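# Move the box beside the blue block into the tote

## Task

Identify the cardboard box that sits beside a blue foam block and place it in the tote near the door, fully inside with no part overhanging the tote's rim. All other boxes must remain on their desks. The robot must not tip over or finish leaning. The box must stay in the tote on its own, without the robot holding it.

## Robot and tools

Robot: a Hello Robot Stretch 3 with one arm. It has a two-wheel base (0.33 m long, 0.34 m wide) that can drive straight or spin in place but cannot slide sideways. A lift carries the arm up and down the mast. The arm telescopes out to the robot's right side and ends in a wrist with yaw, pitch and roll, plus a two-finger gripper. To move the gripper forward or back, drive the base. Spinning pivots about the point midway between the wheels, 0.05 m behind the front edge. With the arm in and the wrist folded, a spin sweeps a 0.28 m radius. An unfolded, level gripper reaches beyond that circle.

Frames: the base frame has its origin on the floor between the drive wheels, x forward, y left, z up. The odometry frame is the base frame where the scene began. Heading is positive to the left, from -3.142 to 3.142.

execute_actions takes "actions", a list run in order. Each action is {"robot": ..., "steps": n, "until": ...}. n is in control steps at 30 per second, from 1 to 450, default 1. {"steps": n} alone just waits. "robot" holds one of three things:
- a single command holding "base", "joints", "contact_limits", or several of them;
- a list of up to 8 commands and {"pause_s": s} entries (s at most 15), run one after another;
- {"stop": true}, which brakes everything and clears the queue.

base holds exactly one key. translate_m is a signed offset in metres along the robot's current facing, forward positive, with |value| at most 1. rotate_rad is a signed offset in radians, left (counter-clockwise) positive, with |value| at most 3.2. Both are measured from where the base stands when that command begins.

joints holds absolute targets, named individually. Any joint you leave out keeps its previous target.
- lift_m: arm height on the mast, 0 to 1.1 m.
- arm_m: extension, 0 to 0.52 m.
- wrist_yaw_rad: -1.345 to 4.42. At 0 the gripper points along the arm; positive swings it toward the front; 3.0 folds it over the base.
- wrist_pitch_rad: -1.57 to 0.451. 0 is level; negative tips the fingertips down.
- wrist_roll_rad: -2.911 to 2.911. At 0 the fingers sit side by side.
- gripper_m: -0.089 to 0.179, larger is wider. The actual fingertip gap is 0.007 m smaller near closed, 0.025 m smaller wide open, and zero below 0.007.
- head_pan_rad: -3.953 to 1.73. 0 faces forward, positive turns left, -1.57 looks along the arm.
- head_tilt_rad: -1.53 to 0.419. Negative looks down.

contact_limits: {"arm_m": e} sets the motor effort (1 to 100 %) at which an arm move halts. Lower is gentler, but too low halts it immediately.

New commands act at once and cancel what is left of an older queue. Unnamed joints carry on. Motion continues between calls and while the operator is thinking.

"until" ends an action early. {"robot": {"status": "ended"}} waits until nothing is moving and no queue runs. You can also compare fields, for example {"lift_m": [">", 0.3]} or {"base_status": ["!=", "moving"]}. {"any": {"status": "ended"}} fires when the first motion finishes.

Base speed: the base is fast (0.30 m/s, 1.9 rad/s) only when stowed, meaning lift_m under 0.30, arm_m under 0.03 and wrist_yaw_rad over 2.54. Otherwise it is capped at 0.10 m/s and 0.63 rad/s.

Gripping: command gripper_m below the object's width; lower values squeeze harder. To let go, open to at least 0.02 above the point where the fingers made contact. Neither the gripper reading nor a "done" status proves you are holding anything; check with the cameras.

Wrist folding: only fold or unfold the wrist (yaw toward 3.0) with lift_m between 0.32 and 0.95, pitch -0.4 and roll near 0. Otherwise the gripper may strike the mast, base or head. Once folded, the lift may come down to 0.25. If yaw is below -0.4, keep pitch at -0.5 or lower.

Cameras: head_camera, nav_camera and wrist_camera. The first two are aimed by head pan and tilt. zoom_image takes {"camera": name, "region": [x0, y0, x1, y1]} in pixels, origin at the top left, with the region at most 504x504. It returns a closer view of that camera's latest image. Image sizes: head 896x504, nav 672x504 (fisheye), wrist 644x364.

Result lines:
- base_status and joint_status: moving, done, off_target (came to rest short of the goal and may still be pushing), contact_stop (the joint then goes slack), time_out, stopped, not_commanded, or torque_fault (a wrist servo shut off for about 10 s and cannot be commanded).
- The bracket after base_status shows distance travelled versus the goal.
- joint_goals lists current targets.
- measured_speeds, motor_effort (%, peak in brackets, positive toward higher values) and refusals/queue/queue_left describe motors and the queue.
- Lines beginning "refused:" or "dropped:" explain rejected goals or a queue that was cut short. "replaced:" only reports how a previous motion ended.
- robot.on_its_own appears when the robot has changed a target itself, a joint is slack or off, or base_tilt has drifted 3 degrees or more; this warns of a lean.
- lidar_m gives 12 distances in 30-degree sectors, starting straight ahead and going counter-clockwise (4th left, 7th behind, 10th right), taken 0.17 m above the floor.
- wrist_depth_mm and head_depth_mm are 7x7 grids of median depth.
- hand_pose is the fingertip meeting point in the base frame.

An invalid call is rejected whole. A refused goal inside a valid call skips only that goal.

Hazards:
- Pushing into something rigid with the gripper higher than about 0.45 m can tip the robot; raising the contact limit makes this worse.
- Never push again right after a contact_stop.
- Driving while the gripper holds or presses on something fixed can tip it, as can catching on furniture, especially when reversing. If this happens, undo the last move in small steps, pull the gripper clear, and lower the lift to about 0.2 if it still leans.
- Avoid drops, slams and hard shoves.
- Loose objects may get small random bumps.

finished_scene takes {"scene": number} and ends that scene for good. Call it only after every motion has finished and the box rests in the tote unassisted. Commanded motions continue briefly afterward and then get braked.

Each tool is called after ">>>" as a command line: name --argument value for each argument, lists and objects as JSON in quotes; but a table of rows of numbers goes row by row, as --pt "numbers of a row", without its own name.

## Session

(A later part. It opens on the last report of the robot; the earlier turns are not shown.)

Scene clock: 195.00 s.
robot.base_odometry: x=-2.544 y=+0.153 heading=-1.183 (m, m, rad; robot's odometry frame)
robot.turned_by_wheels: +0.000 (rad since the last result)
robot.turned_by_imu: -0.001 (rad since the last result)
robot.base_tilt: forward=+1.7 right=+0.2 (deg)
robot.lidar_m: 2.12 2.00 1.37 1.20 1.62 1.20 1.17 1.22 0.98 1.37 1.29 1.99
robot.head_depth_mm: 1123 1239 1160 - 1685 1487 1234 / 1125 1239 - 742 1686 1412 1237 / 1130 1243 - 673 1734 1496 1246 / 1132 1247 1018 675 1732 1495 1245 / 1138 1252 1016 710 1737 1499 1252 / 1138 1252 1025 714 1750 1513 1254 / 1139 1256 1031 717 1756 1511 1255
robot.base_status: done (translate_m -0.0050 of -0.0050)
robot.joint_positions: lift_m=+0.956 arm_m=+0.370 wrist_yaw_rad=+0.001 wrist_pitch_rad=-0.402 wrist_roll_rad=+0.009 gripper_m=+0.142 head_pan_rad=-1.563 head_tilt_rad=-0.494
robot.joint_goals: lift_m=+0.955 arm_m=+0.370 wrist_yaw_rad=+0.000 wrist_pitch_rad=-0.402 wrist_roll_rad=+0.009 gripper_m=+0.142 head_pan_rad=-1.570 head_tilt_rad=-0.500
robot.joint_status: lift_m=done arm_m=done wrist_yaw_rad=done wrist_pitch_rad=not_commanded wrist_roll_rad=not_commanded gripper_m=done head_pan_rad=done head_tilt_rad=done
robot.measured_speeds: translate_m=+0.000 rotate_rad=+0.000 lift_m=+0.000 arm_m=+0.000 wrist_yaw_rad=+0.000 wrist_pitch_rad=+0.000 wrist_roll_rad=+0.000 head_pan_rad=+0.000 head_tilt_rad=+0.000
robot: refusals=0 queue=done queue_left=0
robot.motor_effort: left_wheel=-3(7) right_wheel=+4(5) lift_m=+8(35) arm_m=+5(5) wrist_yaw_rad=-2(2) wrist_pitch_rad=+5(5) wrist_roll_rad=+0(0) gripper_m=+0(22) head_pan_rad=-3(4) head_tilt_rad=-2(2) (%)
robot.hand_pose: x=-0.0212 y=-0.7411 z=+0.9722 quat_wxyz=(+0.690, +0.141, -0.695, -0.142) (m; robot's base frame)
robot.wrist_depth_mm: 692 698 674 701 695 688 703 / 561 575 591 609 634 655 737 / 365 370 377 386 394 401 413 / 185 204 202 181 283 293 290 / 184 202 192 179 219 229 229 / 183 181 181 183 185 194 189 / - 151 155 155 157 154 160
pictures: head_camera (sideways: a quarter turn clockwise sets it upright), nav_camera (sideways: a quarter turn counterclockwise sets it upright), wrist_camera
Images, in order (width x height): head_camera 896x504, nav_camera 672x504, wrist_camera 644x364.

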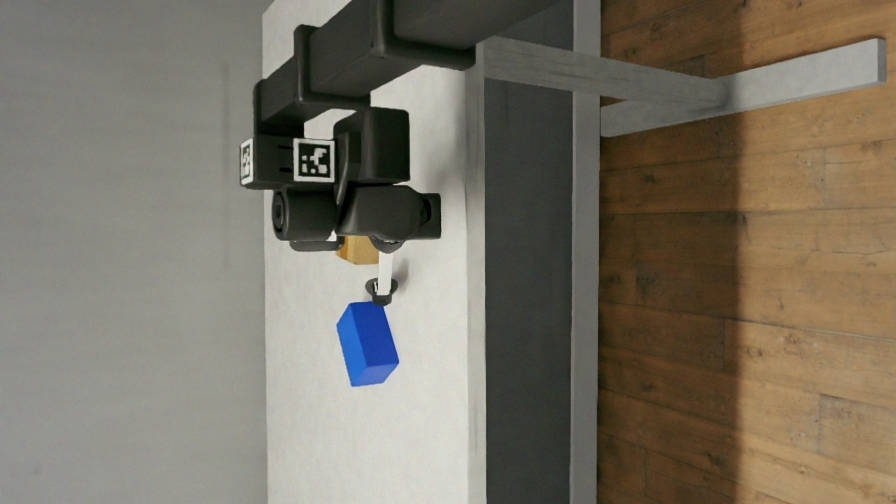

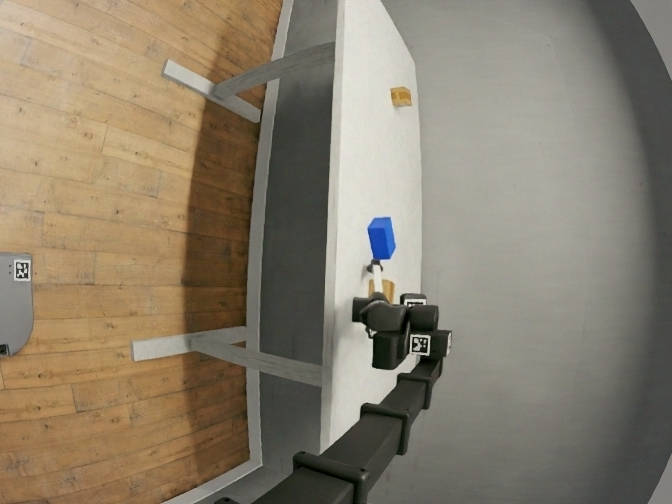

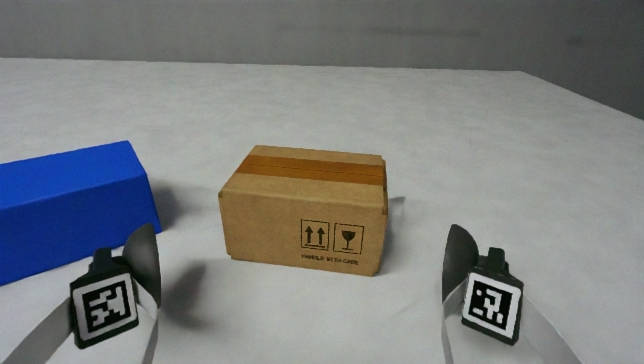

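>>> execute_actions --actions '[{"robot":{"joints":{"lift_m":0.946,"arm_m":0.435}},"steps":200,"until":{"robot":{"status":"ended"}}}]'

Scene clock: 204.60 s.
robot.base_odometry: x=-2.544 y=+0.153 heading=-1.183 (m, m, rad; robot's odometry frame)
robot.turned_by_wheels: +0.000 (rad since the last result)
robot.turned_by_imu: -0.001 (rad since the last result)
robot.base_tilt: forward=+1.7 right=+0.3 (deg)
robot.lidar_m: 2.12 2.00 1.37 1.20 1.62 1.20 1.17 1.22 0.98 1.37 1.29 1.99
robot.head_depth_mm: 1126 1236 1164 - 1680 1501 1234 / 1128 1242 - 742 1692 1411 1238 / 1130 1245 - 707 1729 1499 1247 / 1134 1243 1017 710 1740 1500 1248 / 1138 1249 1021 711 1735 1509 1254 / 1138 1253 1022 714 1744 1511 1254 / 1145 1258 1033 718 1752 1504 1256
robot.base_status: done (translate_m -0.0050 of -0.0050)
robot.joint_positions: lift_m=+0.947 arm_m=+0.435 wrist_yaw_rad=+0.001 wrist_pitch_rad=-0.397 wrist_roll_rad=+0.009 gripper_m=+0.142 head_pan_rad=-1.563 head_tilt_rad=-0.494
robot.joint_goals: lift_m=+0.946 arm_m=+0.435 wrist_yaw_rad=+0.000 wrist_pitch_rad=-0.397 wrist_roll_rad=+0.009 gripper_m=+0.142 head_pan_rad=-1.570 head_tilt_rad=-0.500
robot.joint_status: lift_m=done arm_m=done wrist_yaw_rad=done wrist_pitch_rad=not_commanded wrist_roll_rad=not_commanded gripper_m=done head_pan_rad=done head_tilt_rad=done
robot.measured_speeds: translate_m=+0.000 rotate_rad=+0.000 lift_m=+0.000 arm_m=+0.000 wrist_yaw_rad=+0.000 wrist_pitch_rad=+0.000 wrist_roll_rad=+0.000 head_pan_rad=+0.000 head_tilt_rad=+0.000
robot: refusals=0 queue=done queue_left=0
robot.motor_effort: left_wheel=-3(3) right_wheel=+4(4) lift_m=+6(9) arm_m=+7(8) wrist_yaw_rad=-2(1) wrist_pitch_rad=+3(5) wrist_roll_rad=+0(0) gripper_m=-1(1) head_pan_rad=-3(4) head_tilt_rad=-2(2) (%)
robot.hand_pose: x=-0.0212 y=-0.8064 z=+0.9643 quat_wxyz=(+0.690, +0.140, -0.696, -0.140) (m; robot's base frame)
robot.wrist_depth_mm: 626 635 635 640 631 644 628 / 545 562 579 595 620 641 689 / 350 356 358 367 380 388 397 / 258 261 262 266 273 279 280 / 143 214 131 132 145 217 221 / 146 141 115 111 113 184 179 / - 141 127 119 117 146 151
pictures: head_camera (sideways: a quarter turn clockwise sets it upright), nav_camera (sideways: a quarter turn counterclockwise sets it upright), wrist_camera
Images, in order (width x height): head_camera 896x504, nav_camera 672x504, wrist_camera 644x364.

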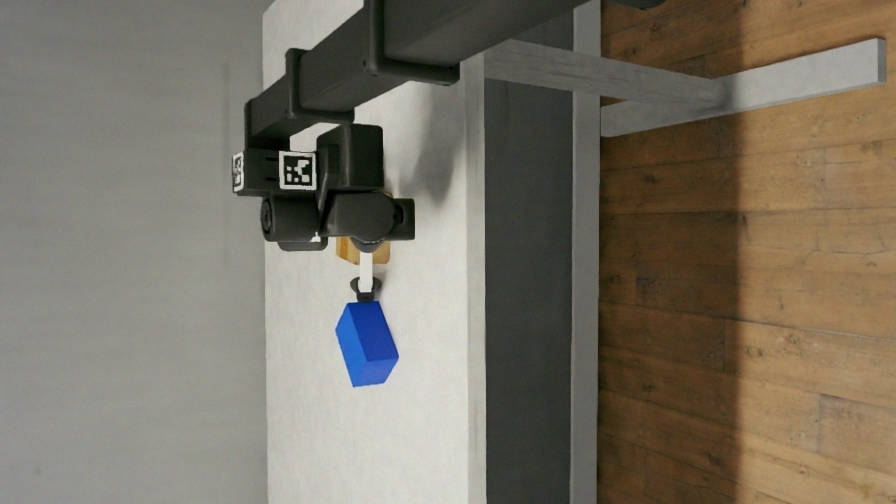

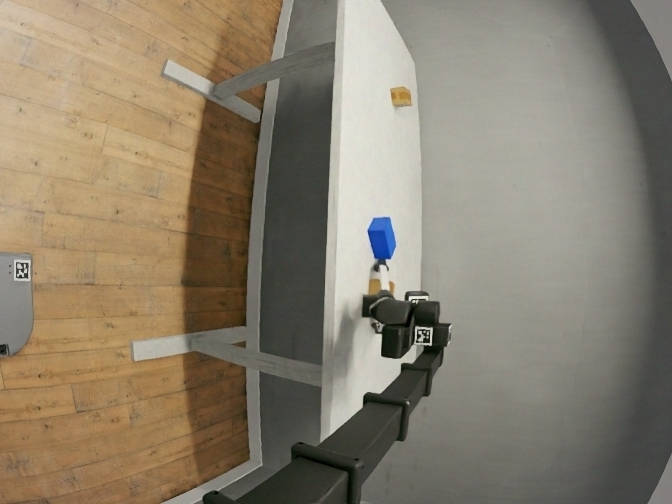

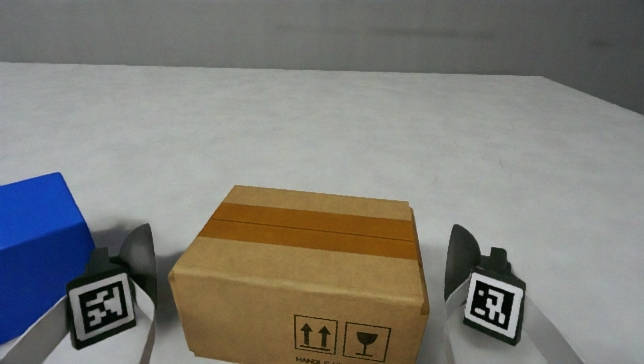

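>>> execute_actions --actions '[{"robot":[{"joints":{"lift_m":0.956,"wrist_pitch_rad":-0.4}},{"joints":{"gripper_m":0.04}},{"joints":{"lift_m":1.0}}],"steps":200,"until":{"robot":{"status":"ended"}}}]'

Scene clock: 216.30 s.
robot.base_odometry: x=-2.544 y=+0.153 heading=-1.183 (m, m, rad; robot's odometry frame)
robot.turned_by_wheels: +0.000 (rad since the last result)
robot.turned_by_imu: -0.001 (rad since the last result)
robot.base_tilt: forward=+1.7 right=+0.2 (deg)
robot.lidar_m: 2.11 2.00 1.36 1.20 1.61 1.20 1.17 1.22 0.98 1.37 1.29 1.99
robot.head_depth_mm: 1126 1217 - 739 1693 1490 1240 / 1128 1207 937 741 1683 1409 1238 / 1128 1208 856 705 1737 1499 1245 / 1131 1228 989 709 1735 1501 1248 / 1139 1252 1016 712 1737 1502 1253 / 1137 1253 1027 715 1757 1508 1245 / 1142 1256 1029 717 1759 1507 1251
robot.base_status: done (translate_m -0.0050 of -0.0050)
robot.joint_positions: lift_m=+0.999 arm_m=+0.435 wrist_yaw_rad=+0.001 wrist_pitch_rad=-0.420 wrist_roll_rad=+0.009 gripper_m=+0.046 head_pan_rad=-1.563 head_tilt_rad=-0.494
robot.joint_goals: lift_m=+1.000 arm_m=+0.435 wrist_yaw_rad=+0.000 wrist_pitch_rad=-0.400 wrist_roll_rad=+0.009 gripper_m=+0.047 head_pan_rad=-1.570 head_tilt_rad=-0.500
robot.joint_status: lift_m=done arm_m=done wrist_yaw_rad=done wrist_pitch_rad=done wrist_roll_rad=not_commanded gripper_m=done head_pan_rad=done head_tilt_rad=done
robot.measured_speeds: translate_m=+0.000 rotate_rad=+0.000 lift_m=+0.000 arm_m=+0.000 wrist_yaw_rad=+0.000 wrist_pitch_rad=+0.000 wrist_roll_rad=+0.000 head_pan_rad=+0.000 head_tilt_rad=+0.000
robot: refusals=0 queue=done queue_left=0
robot.on_its_own: gripper_m is held at +0.047, not at your +0.040, by its stall guard, which is still easing
robot.motor_effort: left_wheel=-3(3) right_wheel=+3(4) lift_m=+35(37) arm_m=+4(7) wrist_yaw_rad=-1(2) wrist_pitch_rad=+6(7) wrist_roll_rad=+0(0) gripper_m=-7(99) head_pan_rad=-3(4) head_tilt_rad=-2(2) (%)
robot.hand_pose: x=-0.0213 y=-0.8038 z=+1.0112 quat_wxyz=(+0.689, +0.147, -0.694, -0.148) (m; robot's base frame)
robot.wrist_depth_mm: 626 629 651 625 632 623 619 / 675 648 657 656 672 653 678 / 444 461 470 475 479 490 527 / 339 342 346 354 357 361 367 / 269 276 141 140 152 285 290 / 169 180 125 118 116 237 239 / 156 188 141 125 190 201 204
pictures: head_camera (sideways: a quarter turn clockwise sets it upright), nav_camera (sideways: a quarter turn counterclockwise sets it upright), wrist_camera
Images, in order (width x height): head_camera 896x504, nav_camera 672x504, wrist_camera 644x364.

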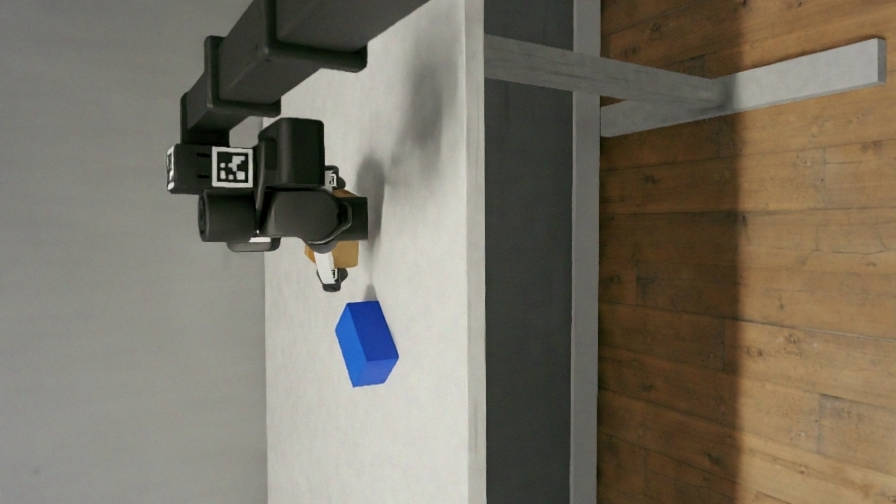

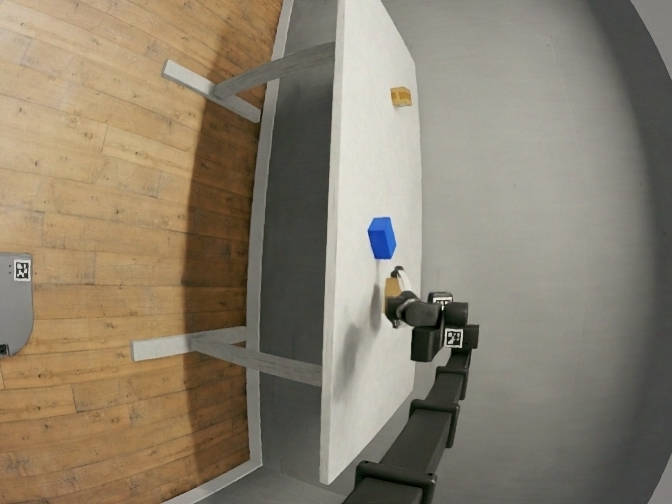

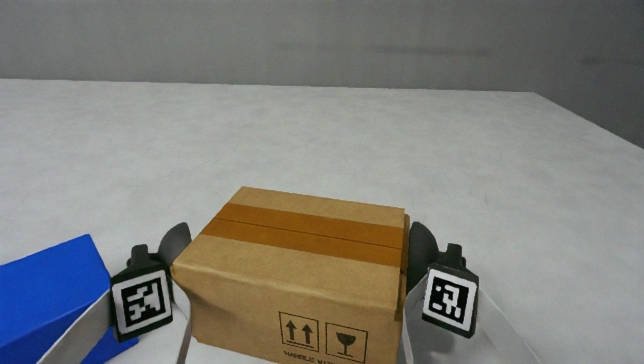

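>>> execute_actions --actions '[{"robot":{"joints":{"arm_m":0.0}},"steps":200,"until":{"robot":{"status":"ended"}}}]'

Scene clock: 225.23 s.
robot.base_odometry: x=-2.544 y=+0.153 heading=-1.183 (m, m, rad; robot's odometry frame)
robot.turned_by_wheels: +0.000 (rad since the last result)
robot.turned_by_imu: -0.002 (rad since the last result)
robot.base_tilt: forward=+1.6 right=+0.3 (deg)
robot.lidar_m: 2.12 2.00 1.37 1.20 1.62 1.20 1.17 1.22 0.98 1.37 1.29 1.99
robot.head_depth_mm: 1123 1236 1002 740 - - - / 1129 1240 1007 742 - - - / 1127 1244 1013 707 - - - / 1128 1246 1015 711 405 1439 1249 / 1136 1248 1019 713 1713 1509 1250 / 1138 1257 1025 715 1748 1500 1254 / 1139 1255 1032 716 1764 1514 1254
robot.base_status: done (translate_m -0.0050 of -0.0050)
robot.joint_positions: lift_m=+0.999 arm_m=+0.000 wrist_yaw_rad=+0.001 wrist_pitch_rad=-0.421 wrist_roll_rad=+0.009 gripper_m=+0.064 head_pan_rad=-1.563 head_tilt_rad=-0.494
robot.joint_goals: lift_m=+1.000 arm_m=+0.000 wrist_yaw_rad=+0.000 wrist_pitch_rad=-0.400 wrist_roll_rad=+0.009 gripper_m=+0.063 head_pan_rad=-1.570 head_tilt_rad=-0.500
robot.joint_status: lift_m=done arm_m=done wrist_yaw_rad=done wrist_pitch_rad=done wrist_roll_rad=not_commanded gripper_m=done head_pan_rad=done head_tilt_rad=done
robot.measured_speeds: translate_m=+0.000 rotate_rad=+0.000 lift_m=+0.000 arm_m=+0.000 wrist_yaw_rad=+0.000 wrist_pitch_rad=+0.000 wrist_roll_rad=+0.000 head_pan_rad=+0.000 head_tilt_rad=+0.000
robot: refusals=0 queue=done queue_left=0
robot.on_its_own: gripper_m is held at +0.063, not at your +0.040, by its stall guard, which is not easing now
robot.motor_effort: left_wheel=-3(3) right_wheel=+4(3) lift_m=+35(35) arm_m=-4(5) wrist_yaw_rad=-1(1) wrist_pitch_rad=+7(6) wrist_roll_rad=+0(0) gripper_m=-21(27) head_pan_rad=-3(4) head_tilt_rad=-2(2) (%)
robot.hand_pose: x=-0.0213 y=-0.3693 z=+1.0111 quat_wxyz=(+0.689, +0.148, -0.694, -0.148) (m; robot's base frame)
robot.wrist_depth_mm: - - - - - - - / 665 695 656 744 781 - - / 451 466 472 479 492 496 557 / - - 391 398 402 409 419 / - - 140 141 153 - - / - - 125 118 116 - - / - - 141 125 - - -
pictures: head_camera (sideways: a quarter turn clockwise sets it upright), nav_camera (sideways: a quarter turn counterclockwise sets it upright), wrist_camera
Images, in order (width x height): head_camera 896x504, nav_camera 672x504, wrist_camera 644x364.

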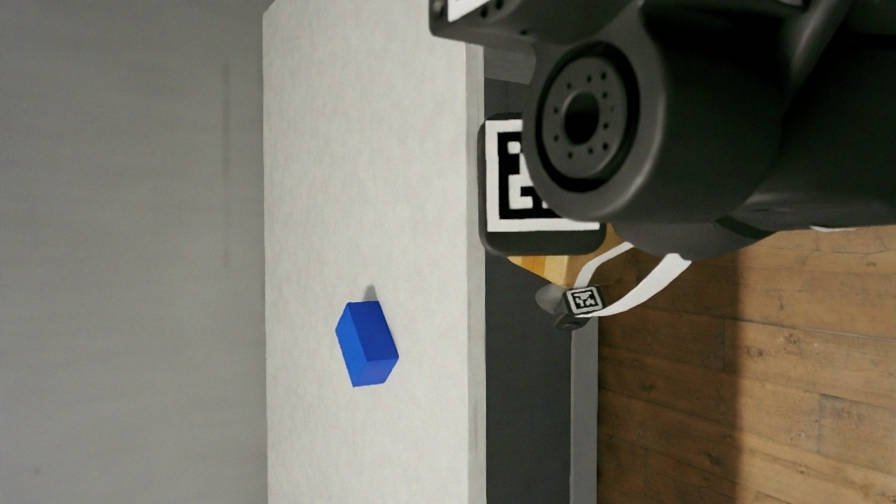

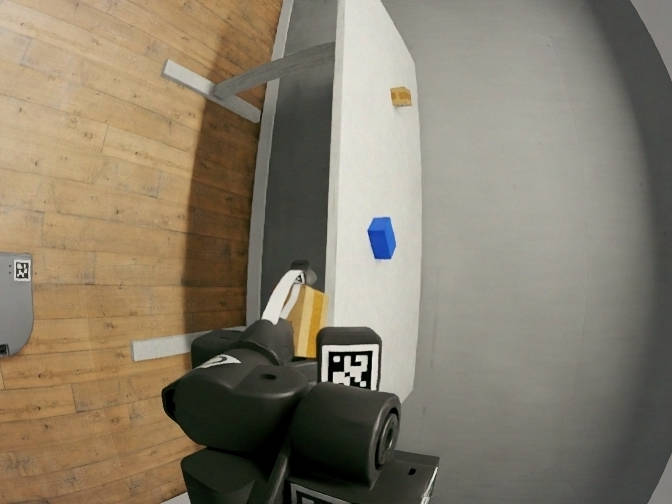

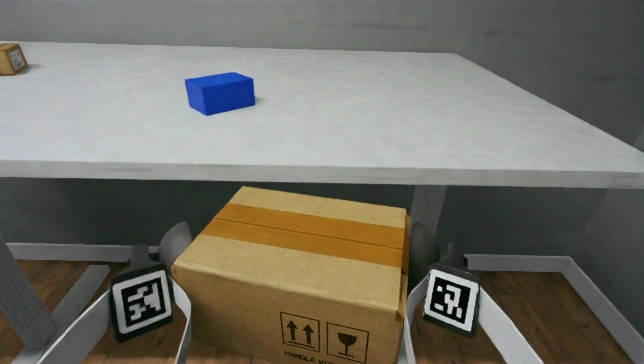

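>>> execute_actions --actions '[{"robot":{"base":{"translate_m":-0.66},"joints":{"lift_m":0.28,"head_pan_rad":0.0,"head_tilt_rad":-0.6}},"steps":100,"until":{"robot":{"lift_m":["<",0.9]}}},{"robot":{"joints":{"wrist_yaw_rad":2.62}},"steps":300,"until":{"robot":{"status":"ended"}}},{"robot":{"base":{"rotate_rad":1.594}},"steps":300,"until":{"robot":{"status":"ended"}}}]'

Scene clock: 266.57 s.
robot.base_odometry: x=-2.793 y=+0.764 heading=+0.411 (m, m, rad; robot's odometry frame)
robot.turned_by_wheels: +1.594 (rad since the last result)
robot.turned_by_imu: +1.570 (rad since the last result)
robot.base_tilt: forward=+1.6 right=+0.3 (deg)
robot.lidar_m: 1.75 0.70 0.53 0.51 0.54 0.75 1.36 0.98 1.80 2.77 1.79 1.29
robot.head_depth_mm: 2726 1434 1440 1539 1656 1388 1179 / 2875 3197 2923 2066 1681 1389 1183 / 2870 3228 2945 2149 1691 1397 1188 / 2871 3187 2943 2156 1696 1399 1187 / 2841 3102 2806 2154 1702 1404 1186 / 1922 1990 1997 1951 1675 1402 1197 / 1372 1383 1390 1393 1383 1340 1192
robot.base_status: done (rotate_rad +1.5939 of +1.5940)
robot.joint_positions: lift_m=+0.281 arm_m=+0.000 wrist_yaw_rad=+2.618 wrist_pitch_rad=-0.422 wrist_roll_rad=+0.009 gripper_m=+0.064 head_pan_rad=-0.007 head_tilt_rad=-0.594
robot.joint_goals: lift_m=+0.280 arm_m=+0.000 wrist_yaw_rad=+2.620 wrist_pitch_rad=-0.400 wrist_roll_rad=+0.009 gripper_m=+0.063 head_pan_rad=+0.000 head_tilt_rad=-0.600
robot.joint_status: lift_m=done arm_m=done wrist_yaw_rad=done wrist_pitch_rad=done wrist_roll_rad=not_commanded gripper_m=done head_pan_rad=done head_tilt_rad=done
robot.measured_speeds: translate_m=+0.000 rotate_rad=+0.000 lift_m=+0.000 arm_m=+0.000 wrist_yaw_rad=+0.000 wrist_pitch_rad=+0.000 wrist_roll_rad=+0.000 head_pan_rad=+0.000 head_tilt_rad=+0.000
robot: refusals=0 queue=done queue_left=0
robot.on_its_own: gripper_m is held at +0.063, not at your +0.040, by its stall guard, which is not easing now
robot.motor_effort: left_wheel=-3(11) right_wheel=+4(15) lift_m=+9(35) arm_m=-4(4) wrist_yaw_rad=+2(4) wrist_pitch_rad=+7(7) wrist_roll_rad=+0(0) gripper_m=-21(21) head_pan_rad=+1(34) head_tilt_rad=-2(8) (%)
robot.hand_pose: x=+0.0906 y=+0.0487 z=+0.2926 quat_wxyz=(+0.322, +0.709, -0.037, +0.627) (m; robot's base frame)
robot.wrist_depth_mm: 426 471 528 595 685 849 - / 452 504 569 654 759 895 - / 476 529 608 711 828 991 - / 502 570 621 740 823 816 852 / 522 582 141 140 153 650 671 / 517 539 125 118 116 538 553 / - - 139 124 431 458 461
pictures: head_camera (sideways: a quarter turn clockwise sets it upright), nav_camera (sideways: a quarter turn counterclockwise sets it upright), wrist_camera
Images, in order (width x height): head_camera 896x504, nav_camera 672x504, wrist_camera 644x364.

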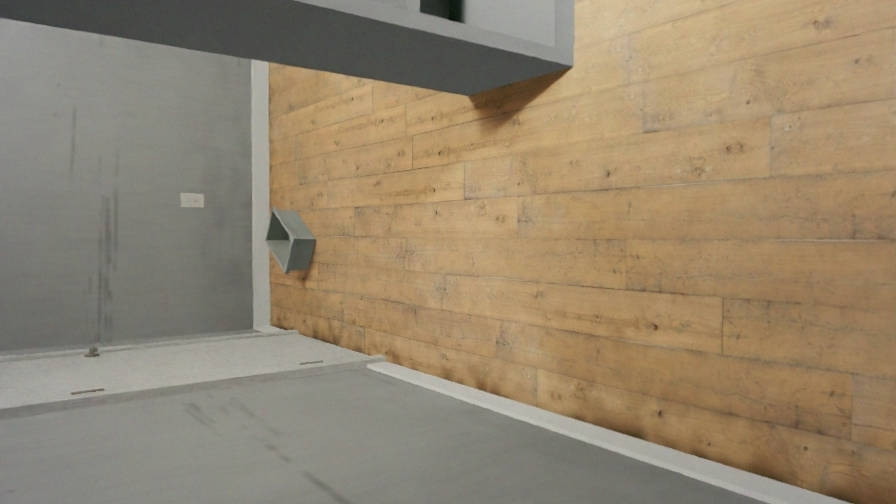

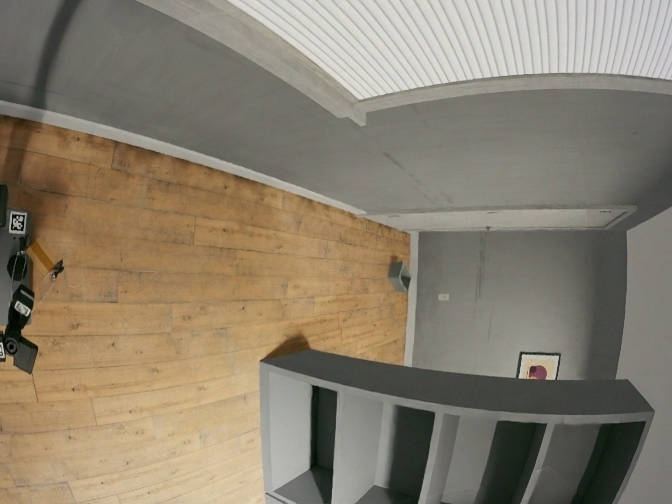

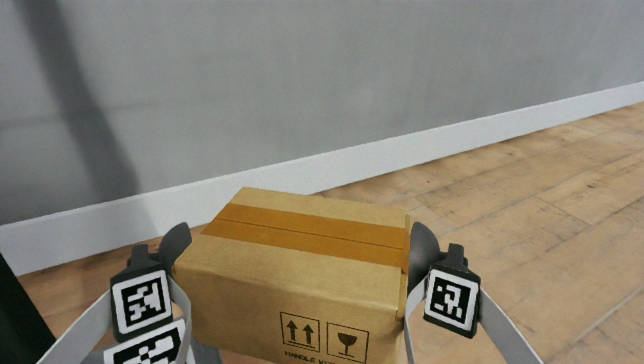

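>>> execute_actions --actions '[{"robot":{"base":{"translate_m":1.0},"joints":{"head_tilt_rad":-1.0}},"steps":300,"until":{"robot":{"translate_m":[">",0.65]}}},{"robot":{"base":{"translate_m":1.0}},"steps":300,"until":{"robot":{"translate_m":[">",0.62]}}},{"robot":{"base":{"translate_m":1.0}},"steps":300,"until":{"robot":{"status":"ended"}}}]'

Scene clock: 288.57 s.
robot.base_odometry: x=-0.697 y=+1.678 heading=+0.411 (m, m, rad; robot's odometry frame)
robot.turned_by_wheels: +0.000 (rad since the last result)
robot.turned_by_imu: -0.004 (rad since the last result)
robot.base_tilt: forward=+1.7 right=+0.3 (deg)
robot.lidar_m: 1.12 0.57 0.43 0.41 0.45 0.64 1.95 0.81 0.90 2.66 1.54 1.15
robot.head_depth_mm: 1037 1250 1550 1475 1314 1190 1095 / 1039 1248 1557 1475 1314 1187 1113 / 1038 1253 1563 1447 1314 1191 1113 / 1041 1255 1562 1450 1307 1192 847 / 1043 1255 1564 1488 1326 1196 1109 / 1044 1259 1528 1455 1327 1197 1091 / 1044 1177 1174 1137 1140 1142 1065
robot.base_status: done (translate_m +1.0000 of +1.0000)
robot.joint_positions: lift_m=+0.281 arm_m=+0.000 wrist_yaw_rad=+2.618 wrist_pitch_rad=-0.422 wrist_roll_rad=+0.009 gripper_m=+0.064 head_pan_rad=-0.007 head_tilt_rad=-0.988
robot.joint_goals: lift_m=+0.280 arm_m=+0.000 wrist_yaw_rad=+2.620 wrist_pitch_rad=-0.400 wrist_roll_rad=+0.009 gripper_m=+0.063 head_pan_rad=+0.000 head_tilt_rad=-1.000
robot.joint_status: lift_m=done arm_m=done wrist_yaw_rad=done wrist_pitch_rad=done wrist_roll_rad=not_commanded gripper_m=done head_pan_rad=done head_tilt_rad=done
robot.measured_speeds: translate_m=+0.000 rotate_rad=+0.000 lift_m=+0.000 arm_m=+0.000 wrist_yaw_rad=+0.000 wrist_pitch_rad=+0.000 wrist_roll_rad=+0.000 head_pan_rad=+0.000 head_tilt_rad=+0.000
robot: refusals=0 queue=done queue_left=0
robot.on_its_own: gripper_m is held at +0.063, not at your +0.040, by its stall guard, which is not easing now
robot.motor_effort: left_wheel=-3(7) right_wheel=+3(12) lift_m=+9(9) arm_m=-3(4) wrist_yaw_rad=+2(2) wrist_pitch_rad=+7(7) wrist_roll_rad=+0(0) gripper_m=-22(21) head_pan_rad=+3(3) head_tilt_rad=-4(19) (%)
robot.hand_pose: x=+0.0906 y=+0.0487 z=+0.2926 quat_wxyz=(+0.322, +0.709, -0.037, +0.627) (m; robot's base frame)
robot.wrist_depth_mm: 350 389 437 499 572 692 831 / 364 411 468 542 629 764 878 / 378 432 494 594 706 898 911 / 411 467 522 618 750 845 838 / 452 495 141 141 153 644 518 / 481 506 125 118 115 537 512 / - - 139 125 431 457 456
pictures: head_camera (sideways: a quarter turn clockwise sets it upright), nav_camera (sideways: a quarter turn counterclockwise sets it upright), wrist_camera
Images, in order (width x height): head_camera 896x504, nav_camera 672x504, wrist_camera 644x364.

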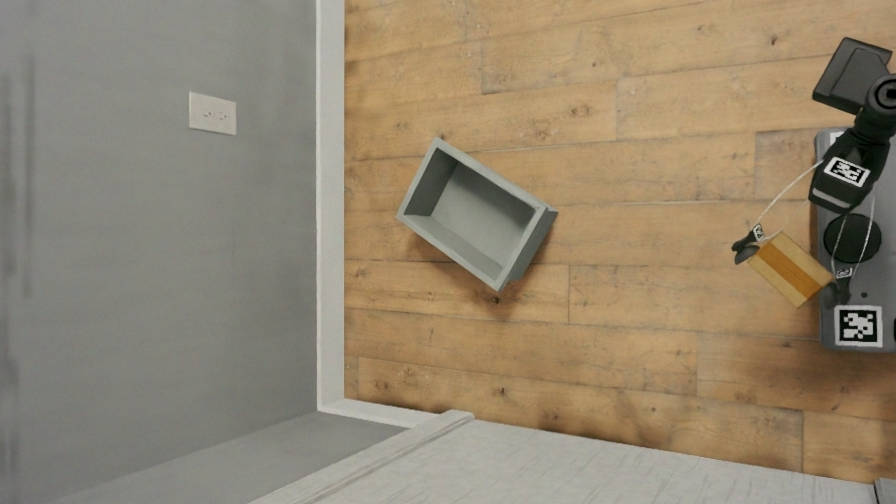

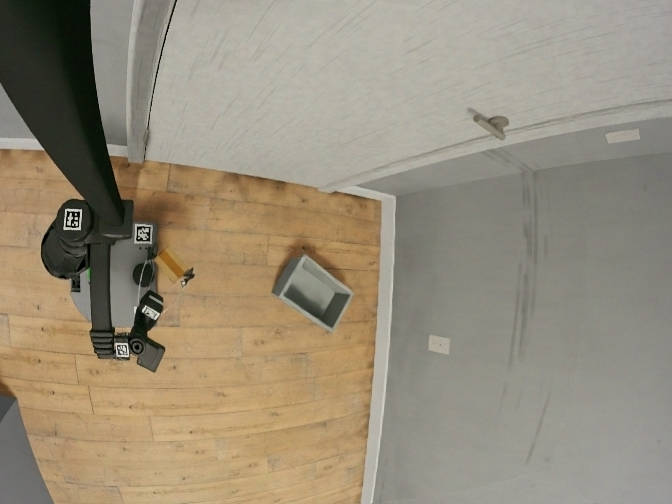

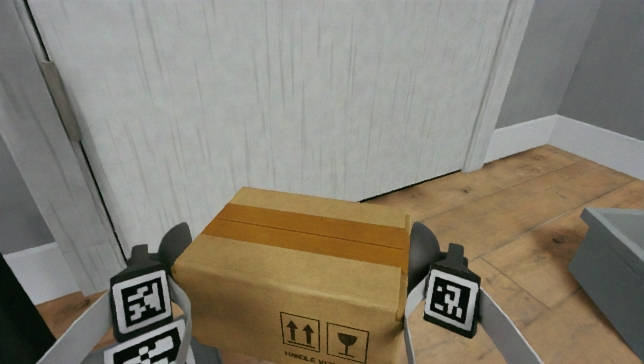

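>>> execute_actions --actions '[{"robot":[{"base":{"translate_m":0.12}},{"base":{"rotate_rad":1.522},"joints":{"head_pan_rad":-1.57,"head_tilt_rad":-1.1}},{"joints":{"lift_m":0.4,"arm_m":0.15,"wrist_yaw_rad":1.09}},{"joints":{"wrist_pitch_rad":-1.55,"arm_m":0.40}}],"steps":450,"until":{"robot":{"status":"ended"}}}]'

Scene clock: 342.13 s.
robot.base_odometry: x=-0.587 y=+1.726 heading=+1.933 (m, m, rad; robot's odometry frame)
robot.turned_by_wheels: +1.522 (rad since the last result)
robot.turned_by_imu: +1.499 (rad since the last result)
robot.base_tilt: forward=+1.6 right=+0.3 (deg)
robot.lidar_m: 0.41 0.42 0.59 1.52 0.90 1.01 2.60 1.46 1.05 1.00 0.60 0.43
robot.head_depth_mm: 1002 1238 1498 1391 1277 1172 - / 1000 1232 1494 1394 1278 - - / 996 1229 1466 1356 1279 - - / 989 1224 1479 1353 1278 1198 1097 / 983 1214 1499 1403 1284 1185 1096 / 980 1215 1492 1404 1289 1183 1095 / 980 1169 1261 1168 1154 1124 1073
robot.base_status: done (rotate_rad +1.5219 of +1.5220)
robot.joint_positions: lift_m=+0.399 arm_m=+0.400 wrist_yaw_rad=+1.091 wrist_pitch_rad=-1.544 wrist_roll_rad=+0.009 gripper_m=+0.064 head_pan_rad=-1.563 head_tilt_rad=-1.087
robot.joint_goals: lift_m=+0.400 arm_m=+0.400 wrist_yaw_rad=+1.090 wrist_pitch_rad=-1.550 wrist_roll_rad=+0.009 gripper_m=+0.063 head_pan_rad=-1.570 head_tilt_rad=-1.100
robot.joint_status: lift_m=done arm_m=done wrist_yaw_rad=done wrist_pitch_rad=done wrist_roll_rad=not_commanded gripper_m=done head_pan_rad=done head_tilt_rad=done
robot.measured_speeds: translate_m=+0.000 rotate_rad=+0.000 lift_m=+0.000 arm_m=+0.000 wrist_yaw_rad=+0.000 wrist_pitch_rad=+0.000 wrist_roll_rad=+0.000 head_pan_rad=+0.000 head_tilt_rad=+0.000
robot: refusals=0 queue=done queue_left=0
robot.on_its_own: gripper_m is held at +0.063, not at your +0.040, by its stall guard, which is not easing now
robot.motor_effort: left_wheel=-3(9) right_wheel=+4(14) lift_m=+35(36) arm_m=+5(7) wrist_yaw_rad=-1(6) wrist_pitch_rad=-2(7) wrist_roll_rad=+0(0) gripper_m=-22(22) head_pan_rad=-4(33) head_tilt_rad=-4(16) (%)
robot.hand_pose: x=-0.0368 y=-0.5369 z=+0.2810 quat_wxyz=(+0.688, +0.684, -0.180, -0.162) (m; robot's base frame)
robot.wrist_depth_mm: 412 420 426 425 427 436 437 / 415 422 428 429 431 442 445 / 426 429 375 435 414 455 452 / 434 431 383 442 442 449 462 / 433 442 141 140 152 466 463 / 452 457 125 117 116 470 476 / - 461 141 124 466 487 489
pictures: head_camera (sideways: a quarter turn clockwise sets it upright), nav_camera (sideways: a quarter turn counterclockwise sets it upright), wrist_camera
Images, in order (width x height): head_camera 896x504, nav_camera 672x504, wrist_camera 644x364.

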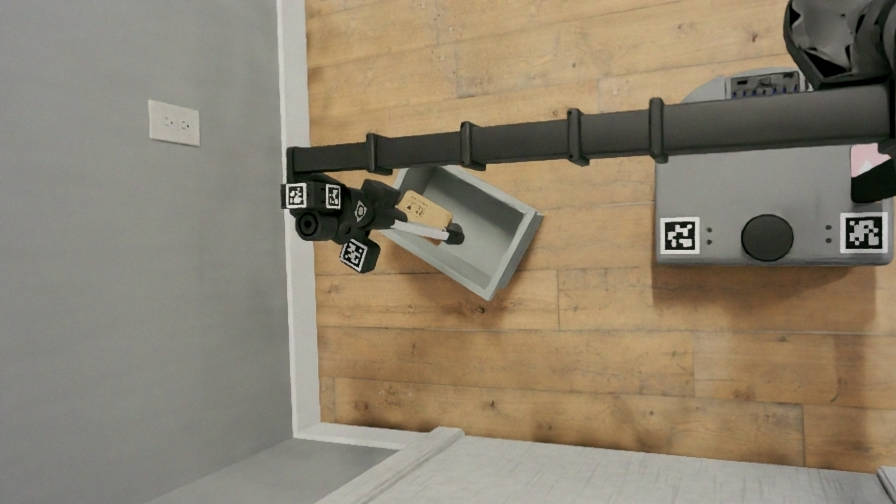

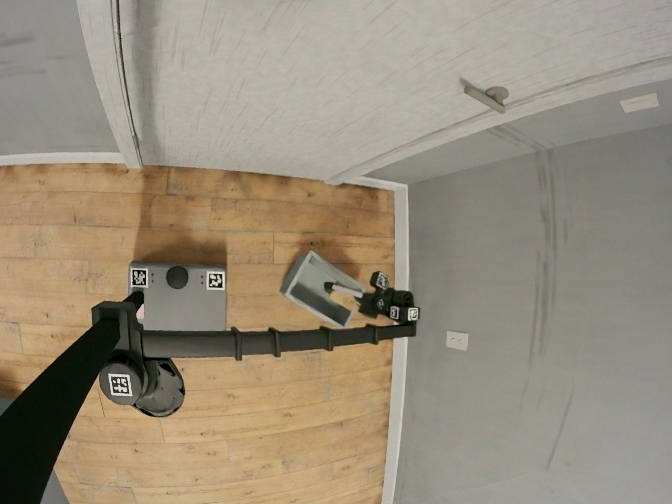

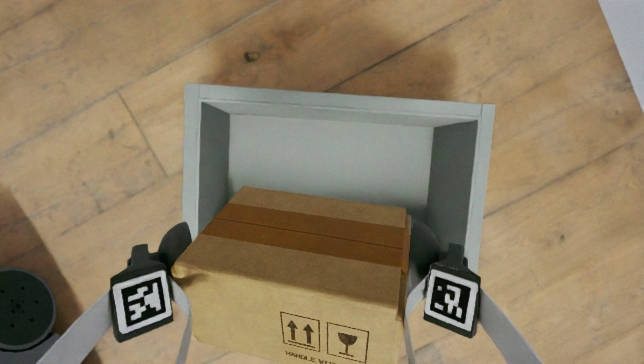

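>>> execute_actions --actions '[{"robot":[{"base":{"translate_m":-0.01},"joints":{"arm_m":0.431,"lift_m":0.33}},{"joints":{"lift_m":0.175}}],"steps":450,"until":{"robot":{"status":"ended"}}}]'

Scene clock: 365.00 s.
robot.base_odometry: x=-0.583 y=+1.717 heading=+1.933 (m, m, rad; robot's odometry frame)
robot.turned_by_wheels: +0.000 (rad since the last result)
robot.turned_by_imu: -0.002 (rad since the last result)
robot.base_tilt: forward=+1.7 right=+0.3 (deg)
robot.lidar_m: 0.42 0.43 0.61 1.56 0.90 1.00 2.59 1.46 1.04 1.00 0.61 0.44
robot.head_depth_mm: 1000 1238 1496 1390 1270 1172 1095 / 1000 1236 1489 1396 1275 1210 - / 996 1228 1507 1361 1274 - - / 989 1221 1493 1357 1280 1192 1093 / 986 1220 1504 1403 1286 1186 1093 / 983 1212 1493 1406 1282 1183 1094 / 977 1171 1287 1198 1181 1145 1073
robot.base_status: done (translate_m -0.0100 of -0.0100)
robot.joint_positions: lift_m=+0.176 arm_m=+0.431 wrist_yaw_rad=+1.091 wrist_pitch_rad=-1.545 wrist_roll_rad=+0.009 gripper_m=+0.064 head_pan_rad=-1.563 head_tilt_rad=-1.087
robot.joint_goals: lift_m=+0.175 arm_m=+0.431 wrist_yaw_rad=+1.090 wrist_pitch_rad=-1.550 wrist_roll_rad=+0.009 gripper_m=+0.063 head_pan_rad=-1.570 head_tilt_rad=-1.100
robot.joint_status: lift_m=done arm_m=done wrist_yaw_rad=done wrist_pitch_rad=done wrist_roll_rad=not_commanded gripper_m=done head_pan_rad=done head_tilt_rad=done
robot.measured_speeds: translate_m=+0.000 rotate_rad=+0.000 lift_m=+0.000 arm_m=+0.000 wrist_yaw_rad=+0.000 wrist_pitch_rad=+0.000 wrist_roll_rad=+0.000 head_pan_rad=+0.000 head_tilt_rad=+0.000
robot: refusals=0 queue=done queue_left=0
robot.on_its_own: gripper_m is held at +0.063, not at your +0.040, by its stall guard, which is not easing now
robot.motor_effort: left_wheel=-3(7) right_wheel=+3(6) lift_m=+9(33) arm_m=+5(4) wrist_yaw_rad=-1(1) wrist_pitch_rad=-1(2) wrist_roll_rad=+0(0) gripper_m=-20(21) head_pan_rad=-3(4) head_tilt_rad=-4(5) (%)
robot.hand_pose: x=-0.0369 y=-0.5678 z=+0.0577 quat_wxyz=(+0.688, +0.684, -0.180, -0.162) (m; robot's base frame)
robot.wrist_depth_mm: 100 96 94 95 97 97 98 / 170 179 164 151 139 130 121 / 186 211 212 215 218 215 151 / 187 212 216 217 218 219 151 / 191 215 141 140 152 218 150 / 193 219 125 117 115 201 148 / 189 219 141 125 224 199 146
pictures: head_camera (sideways: a quarter turn clockwise sets it upright), nav_camera (sideways: a quarter turn counterclockwise sets it upright), wrist_camera
Images, in order (width x height): head_camera 896x504, nav_camera 672x504, wrist_camera 644x364.

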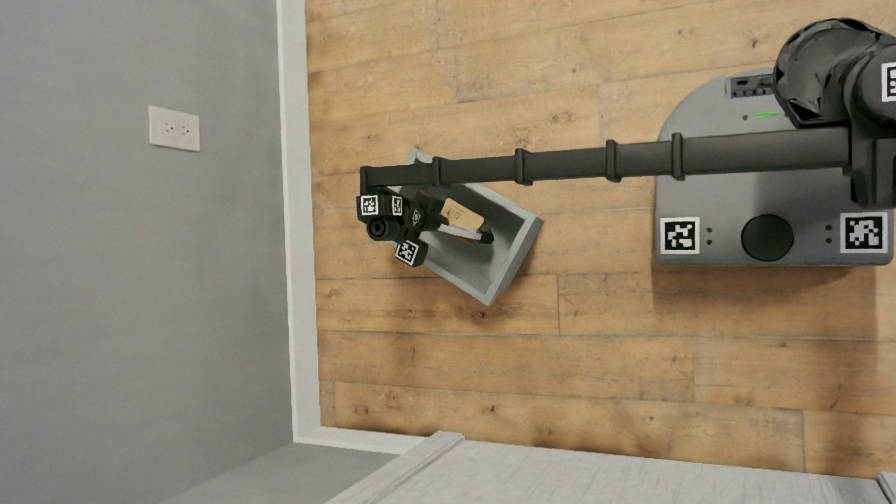

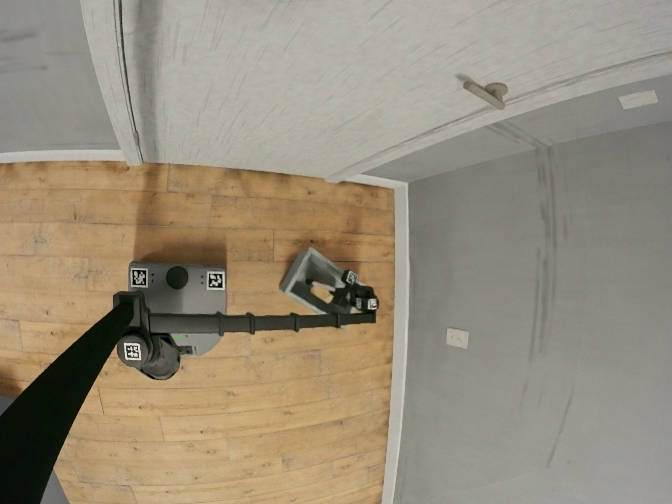

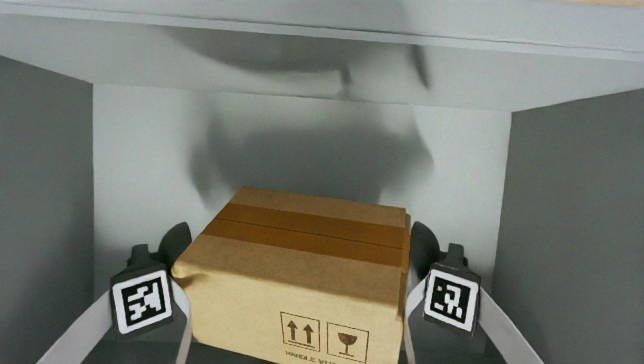

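>>> execute_actions --actions '[{"robot":{"joints":{"lift_m":0.152}},"steps":100,"until":{"robot":{"status":"ended"}}}]'

Scene clock: 372.03 s.
robot.base_odometry: x=-0.583 y=+1.717 heading=+1.933 (m, m, rad; robot's odometry frame)
robot.turned_by_wheels: +0.000 (rad since the last result)
robot.turned_by_imu: -0.001 (rad since the last result)
robot.base_tilt: forward=+1.7 right=+0.3 (deg)
robot.lidar_m: 0.42 0.43 0.61 1.56 0.90 1.00 2.60 1.46 1.05 1.00 0.61 0.44
robot.head_depth_mm: 1001 1238 1496 1388 1274 1174 1091 / 997 1235 1498 1396 1277 1200 - / 996 1227 1499 1361 1279 - - / 994 1227 1500 1363 1280 1194 1097 / 986 1222 1501 1406 1285 1185 1096 / 985 1211 1493 1408 1288 1185 1098 / 980 1166 1290 1204 1182 1147 1074
robot.base_status: done (translate_m -0.0100 of -0.0100)
robot.joint_positions: lift_m=+0.153 arm_m=+0.431 wrist_yaw_rad=+1.091 wrist_pitch_rad=-1.545 wrist_roll_rad=+0.009 gripper_m=+0.064 head_pan_rad=-1.563 head_tilt_rad=-1.087
robot.joint_goals: lift_m=+0.152 arm_m=+0.431 wrist_yaw_rad=+1.090 wrist_pitch_rad=-1.550 wrist_roll_rad=+0.009 gripper_m=+0.063 head_pan_rad=-1.570 head_tilt_rad=-1.100
robot.joint_status: lift_m=done arm_m=done wrist_yaw_rad=done wrist_pitch_rad=done wrist_roll_rad=not_commanded gripper_m=done head_pan_rad=done head_tilt_rad=done
robot.measured_speeds: translate_m=+0.000 rotate_rad=+0.000 lift_m=+0.000 arm_m=+0.000 wrist_yaw_rad=+0.000 wrist_pitch_rad=+0.000 wrist_roll_rad=+0.000 head_pan_rad=+0.000 head_tilt_rad=+0.000
robot: refusals=0 queue=done queue_left=0
robot.on_its_own: gripper_m is held at +0.063, not at your +0.040, by its stall guard, which is not easing now
robot.motor_effort: left_wheel=-3(3) right_wheel=+4(3) lift_m=+4(11) arm_m=+3(4) wrist_yaw_rad=-1(1) wrist_pitch_rad=-1(1) wrist_roll_rad=+0(0) gripper_m=-21(21) head_pan_rad=-3(3) head_tilt_rad=-4(5) (%)
robot.hand_pose: x=-0.0370 y=-0.5679 z=+0.0351 quat_wxyz=(+0.688, +0.684, -0.180, -0.162) (m; robot's base frame)
robot.wrist_depth_mm: 103 95 90 86 82 79 77 / 172 175 160 148 137 128 119 / 185 189 191 195 195 197 151 / 188 191 195 195 199 200 150 / 189 194 142 141 154 202 149 / 193 196 124 117 116 199 146 / 189 202 139 124 207 204 146
pictures: head_camera (sideways: a quarter turn clockwise sets it upright), nav_camera (sideways: a quarter turn counterclockwise sets it upright), wrist_camera
Images, in order (width x height): head_camera 896x504, nav_camera 672x504, wrist_camera 644x364.

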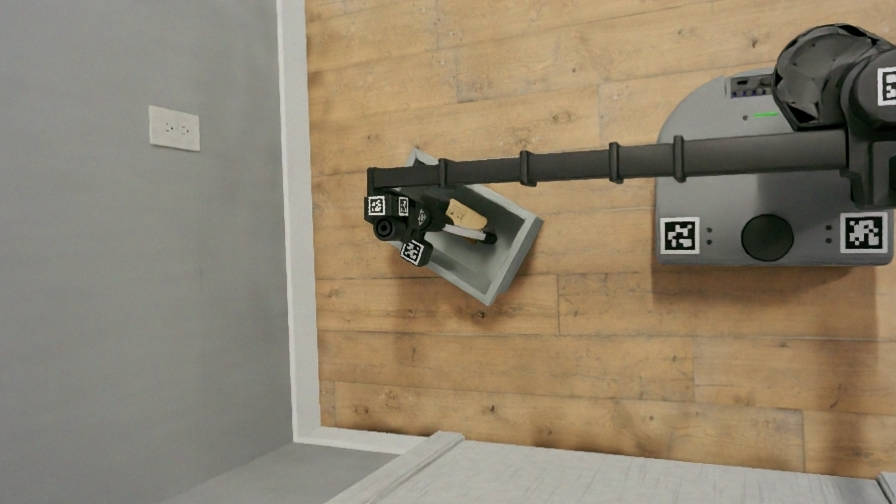

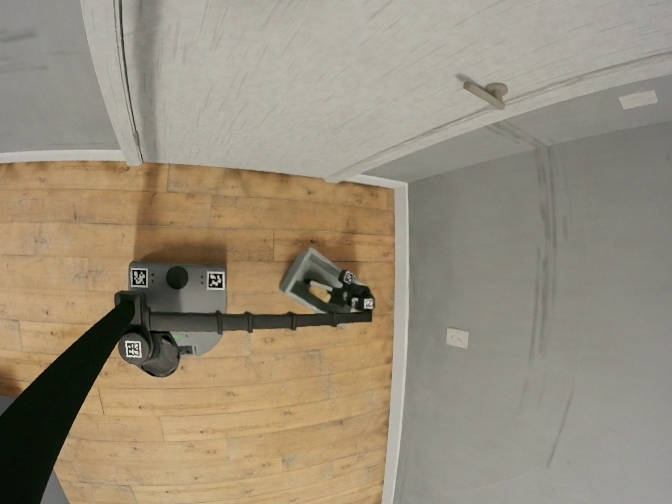

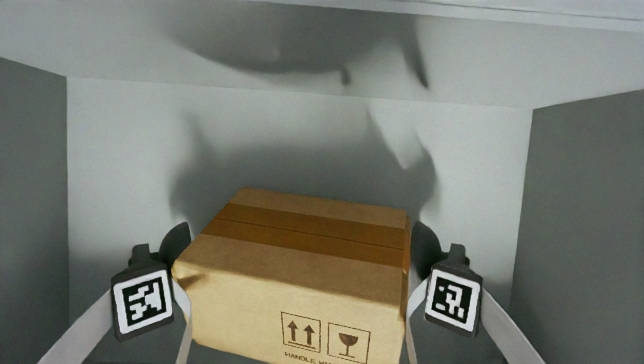

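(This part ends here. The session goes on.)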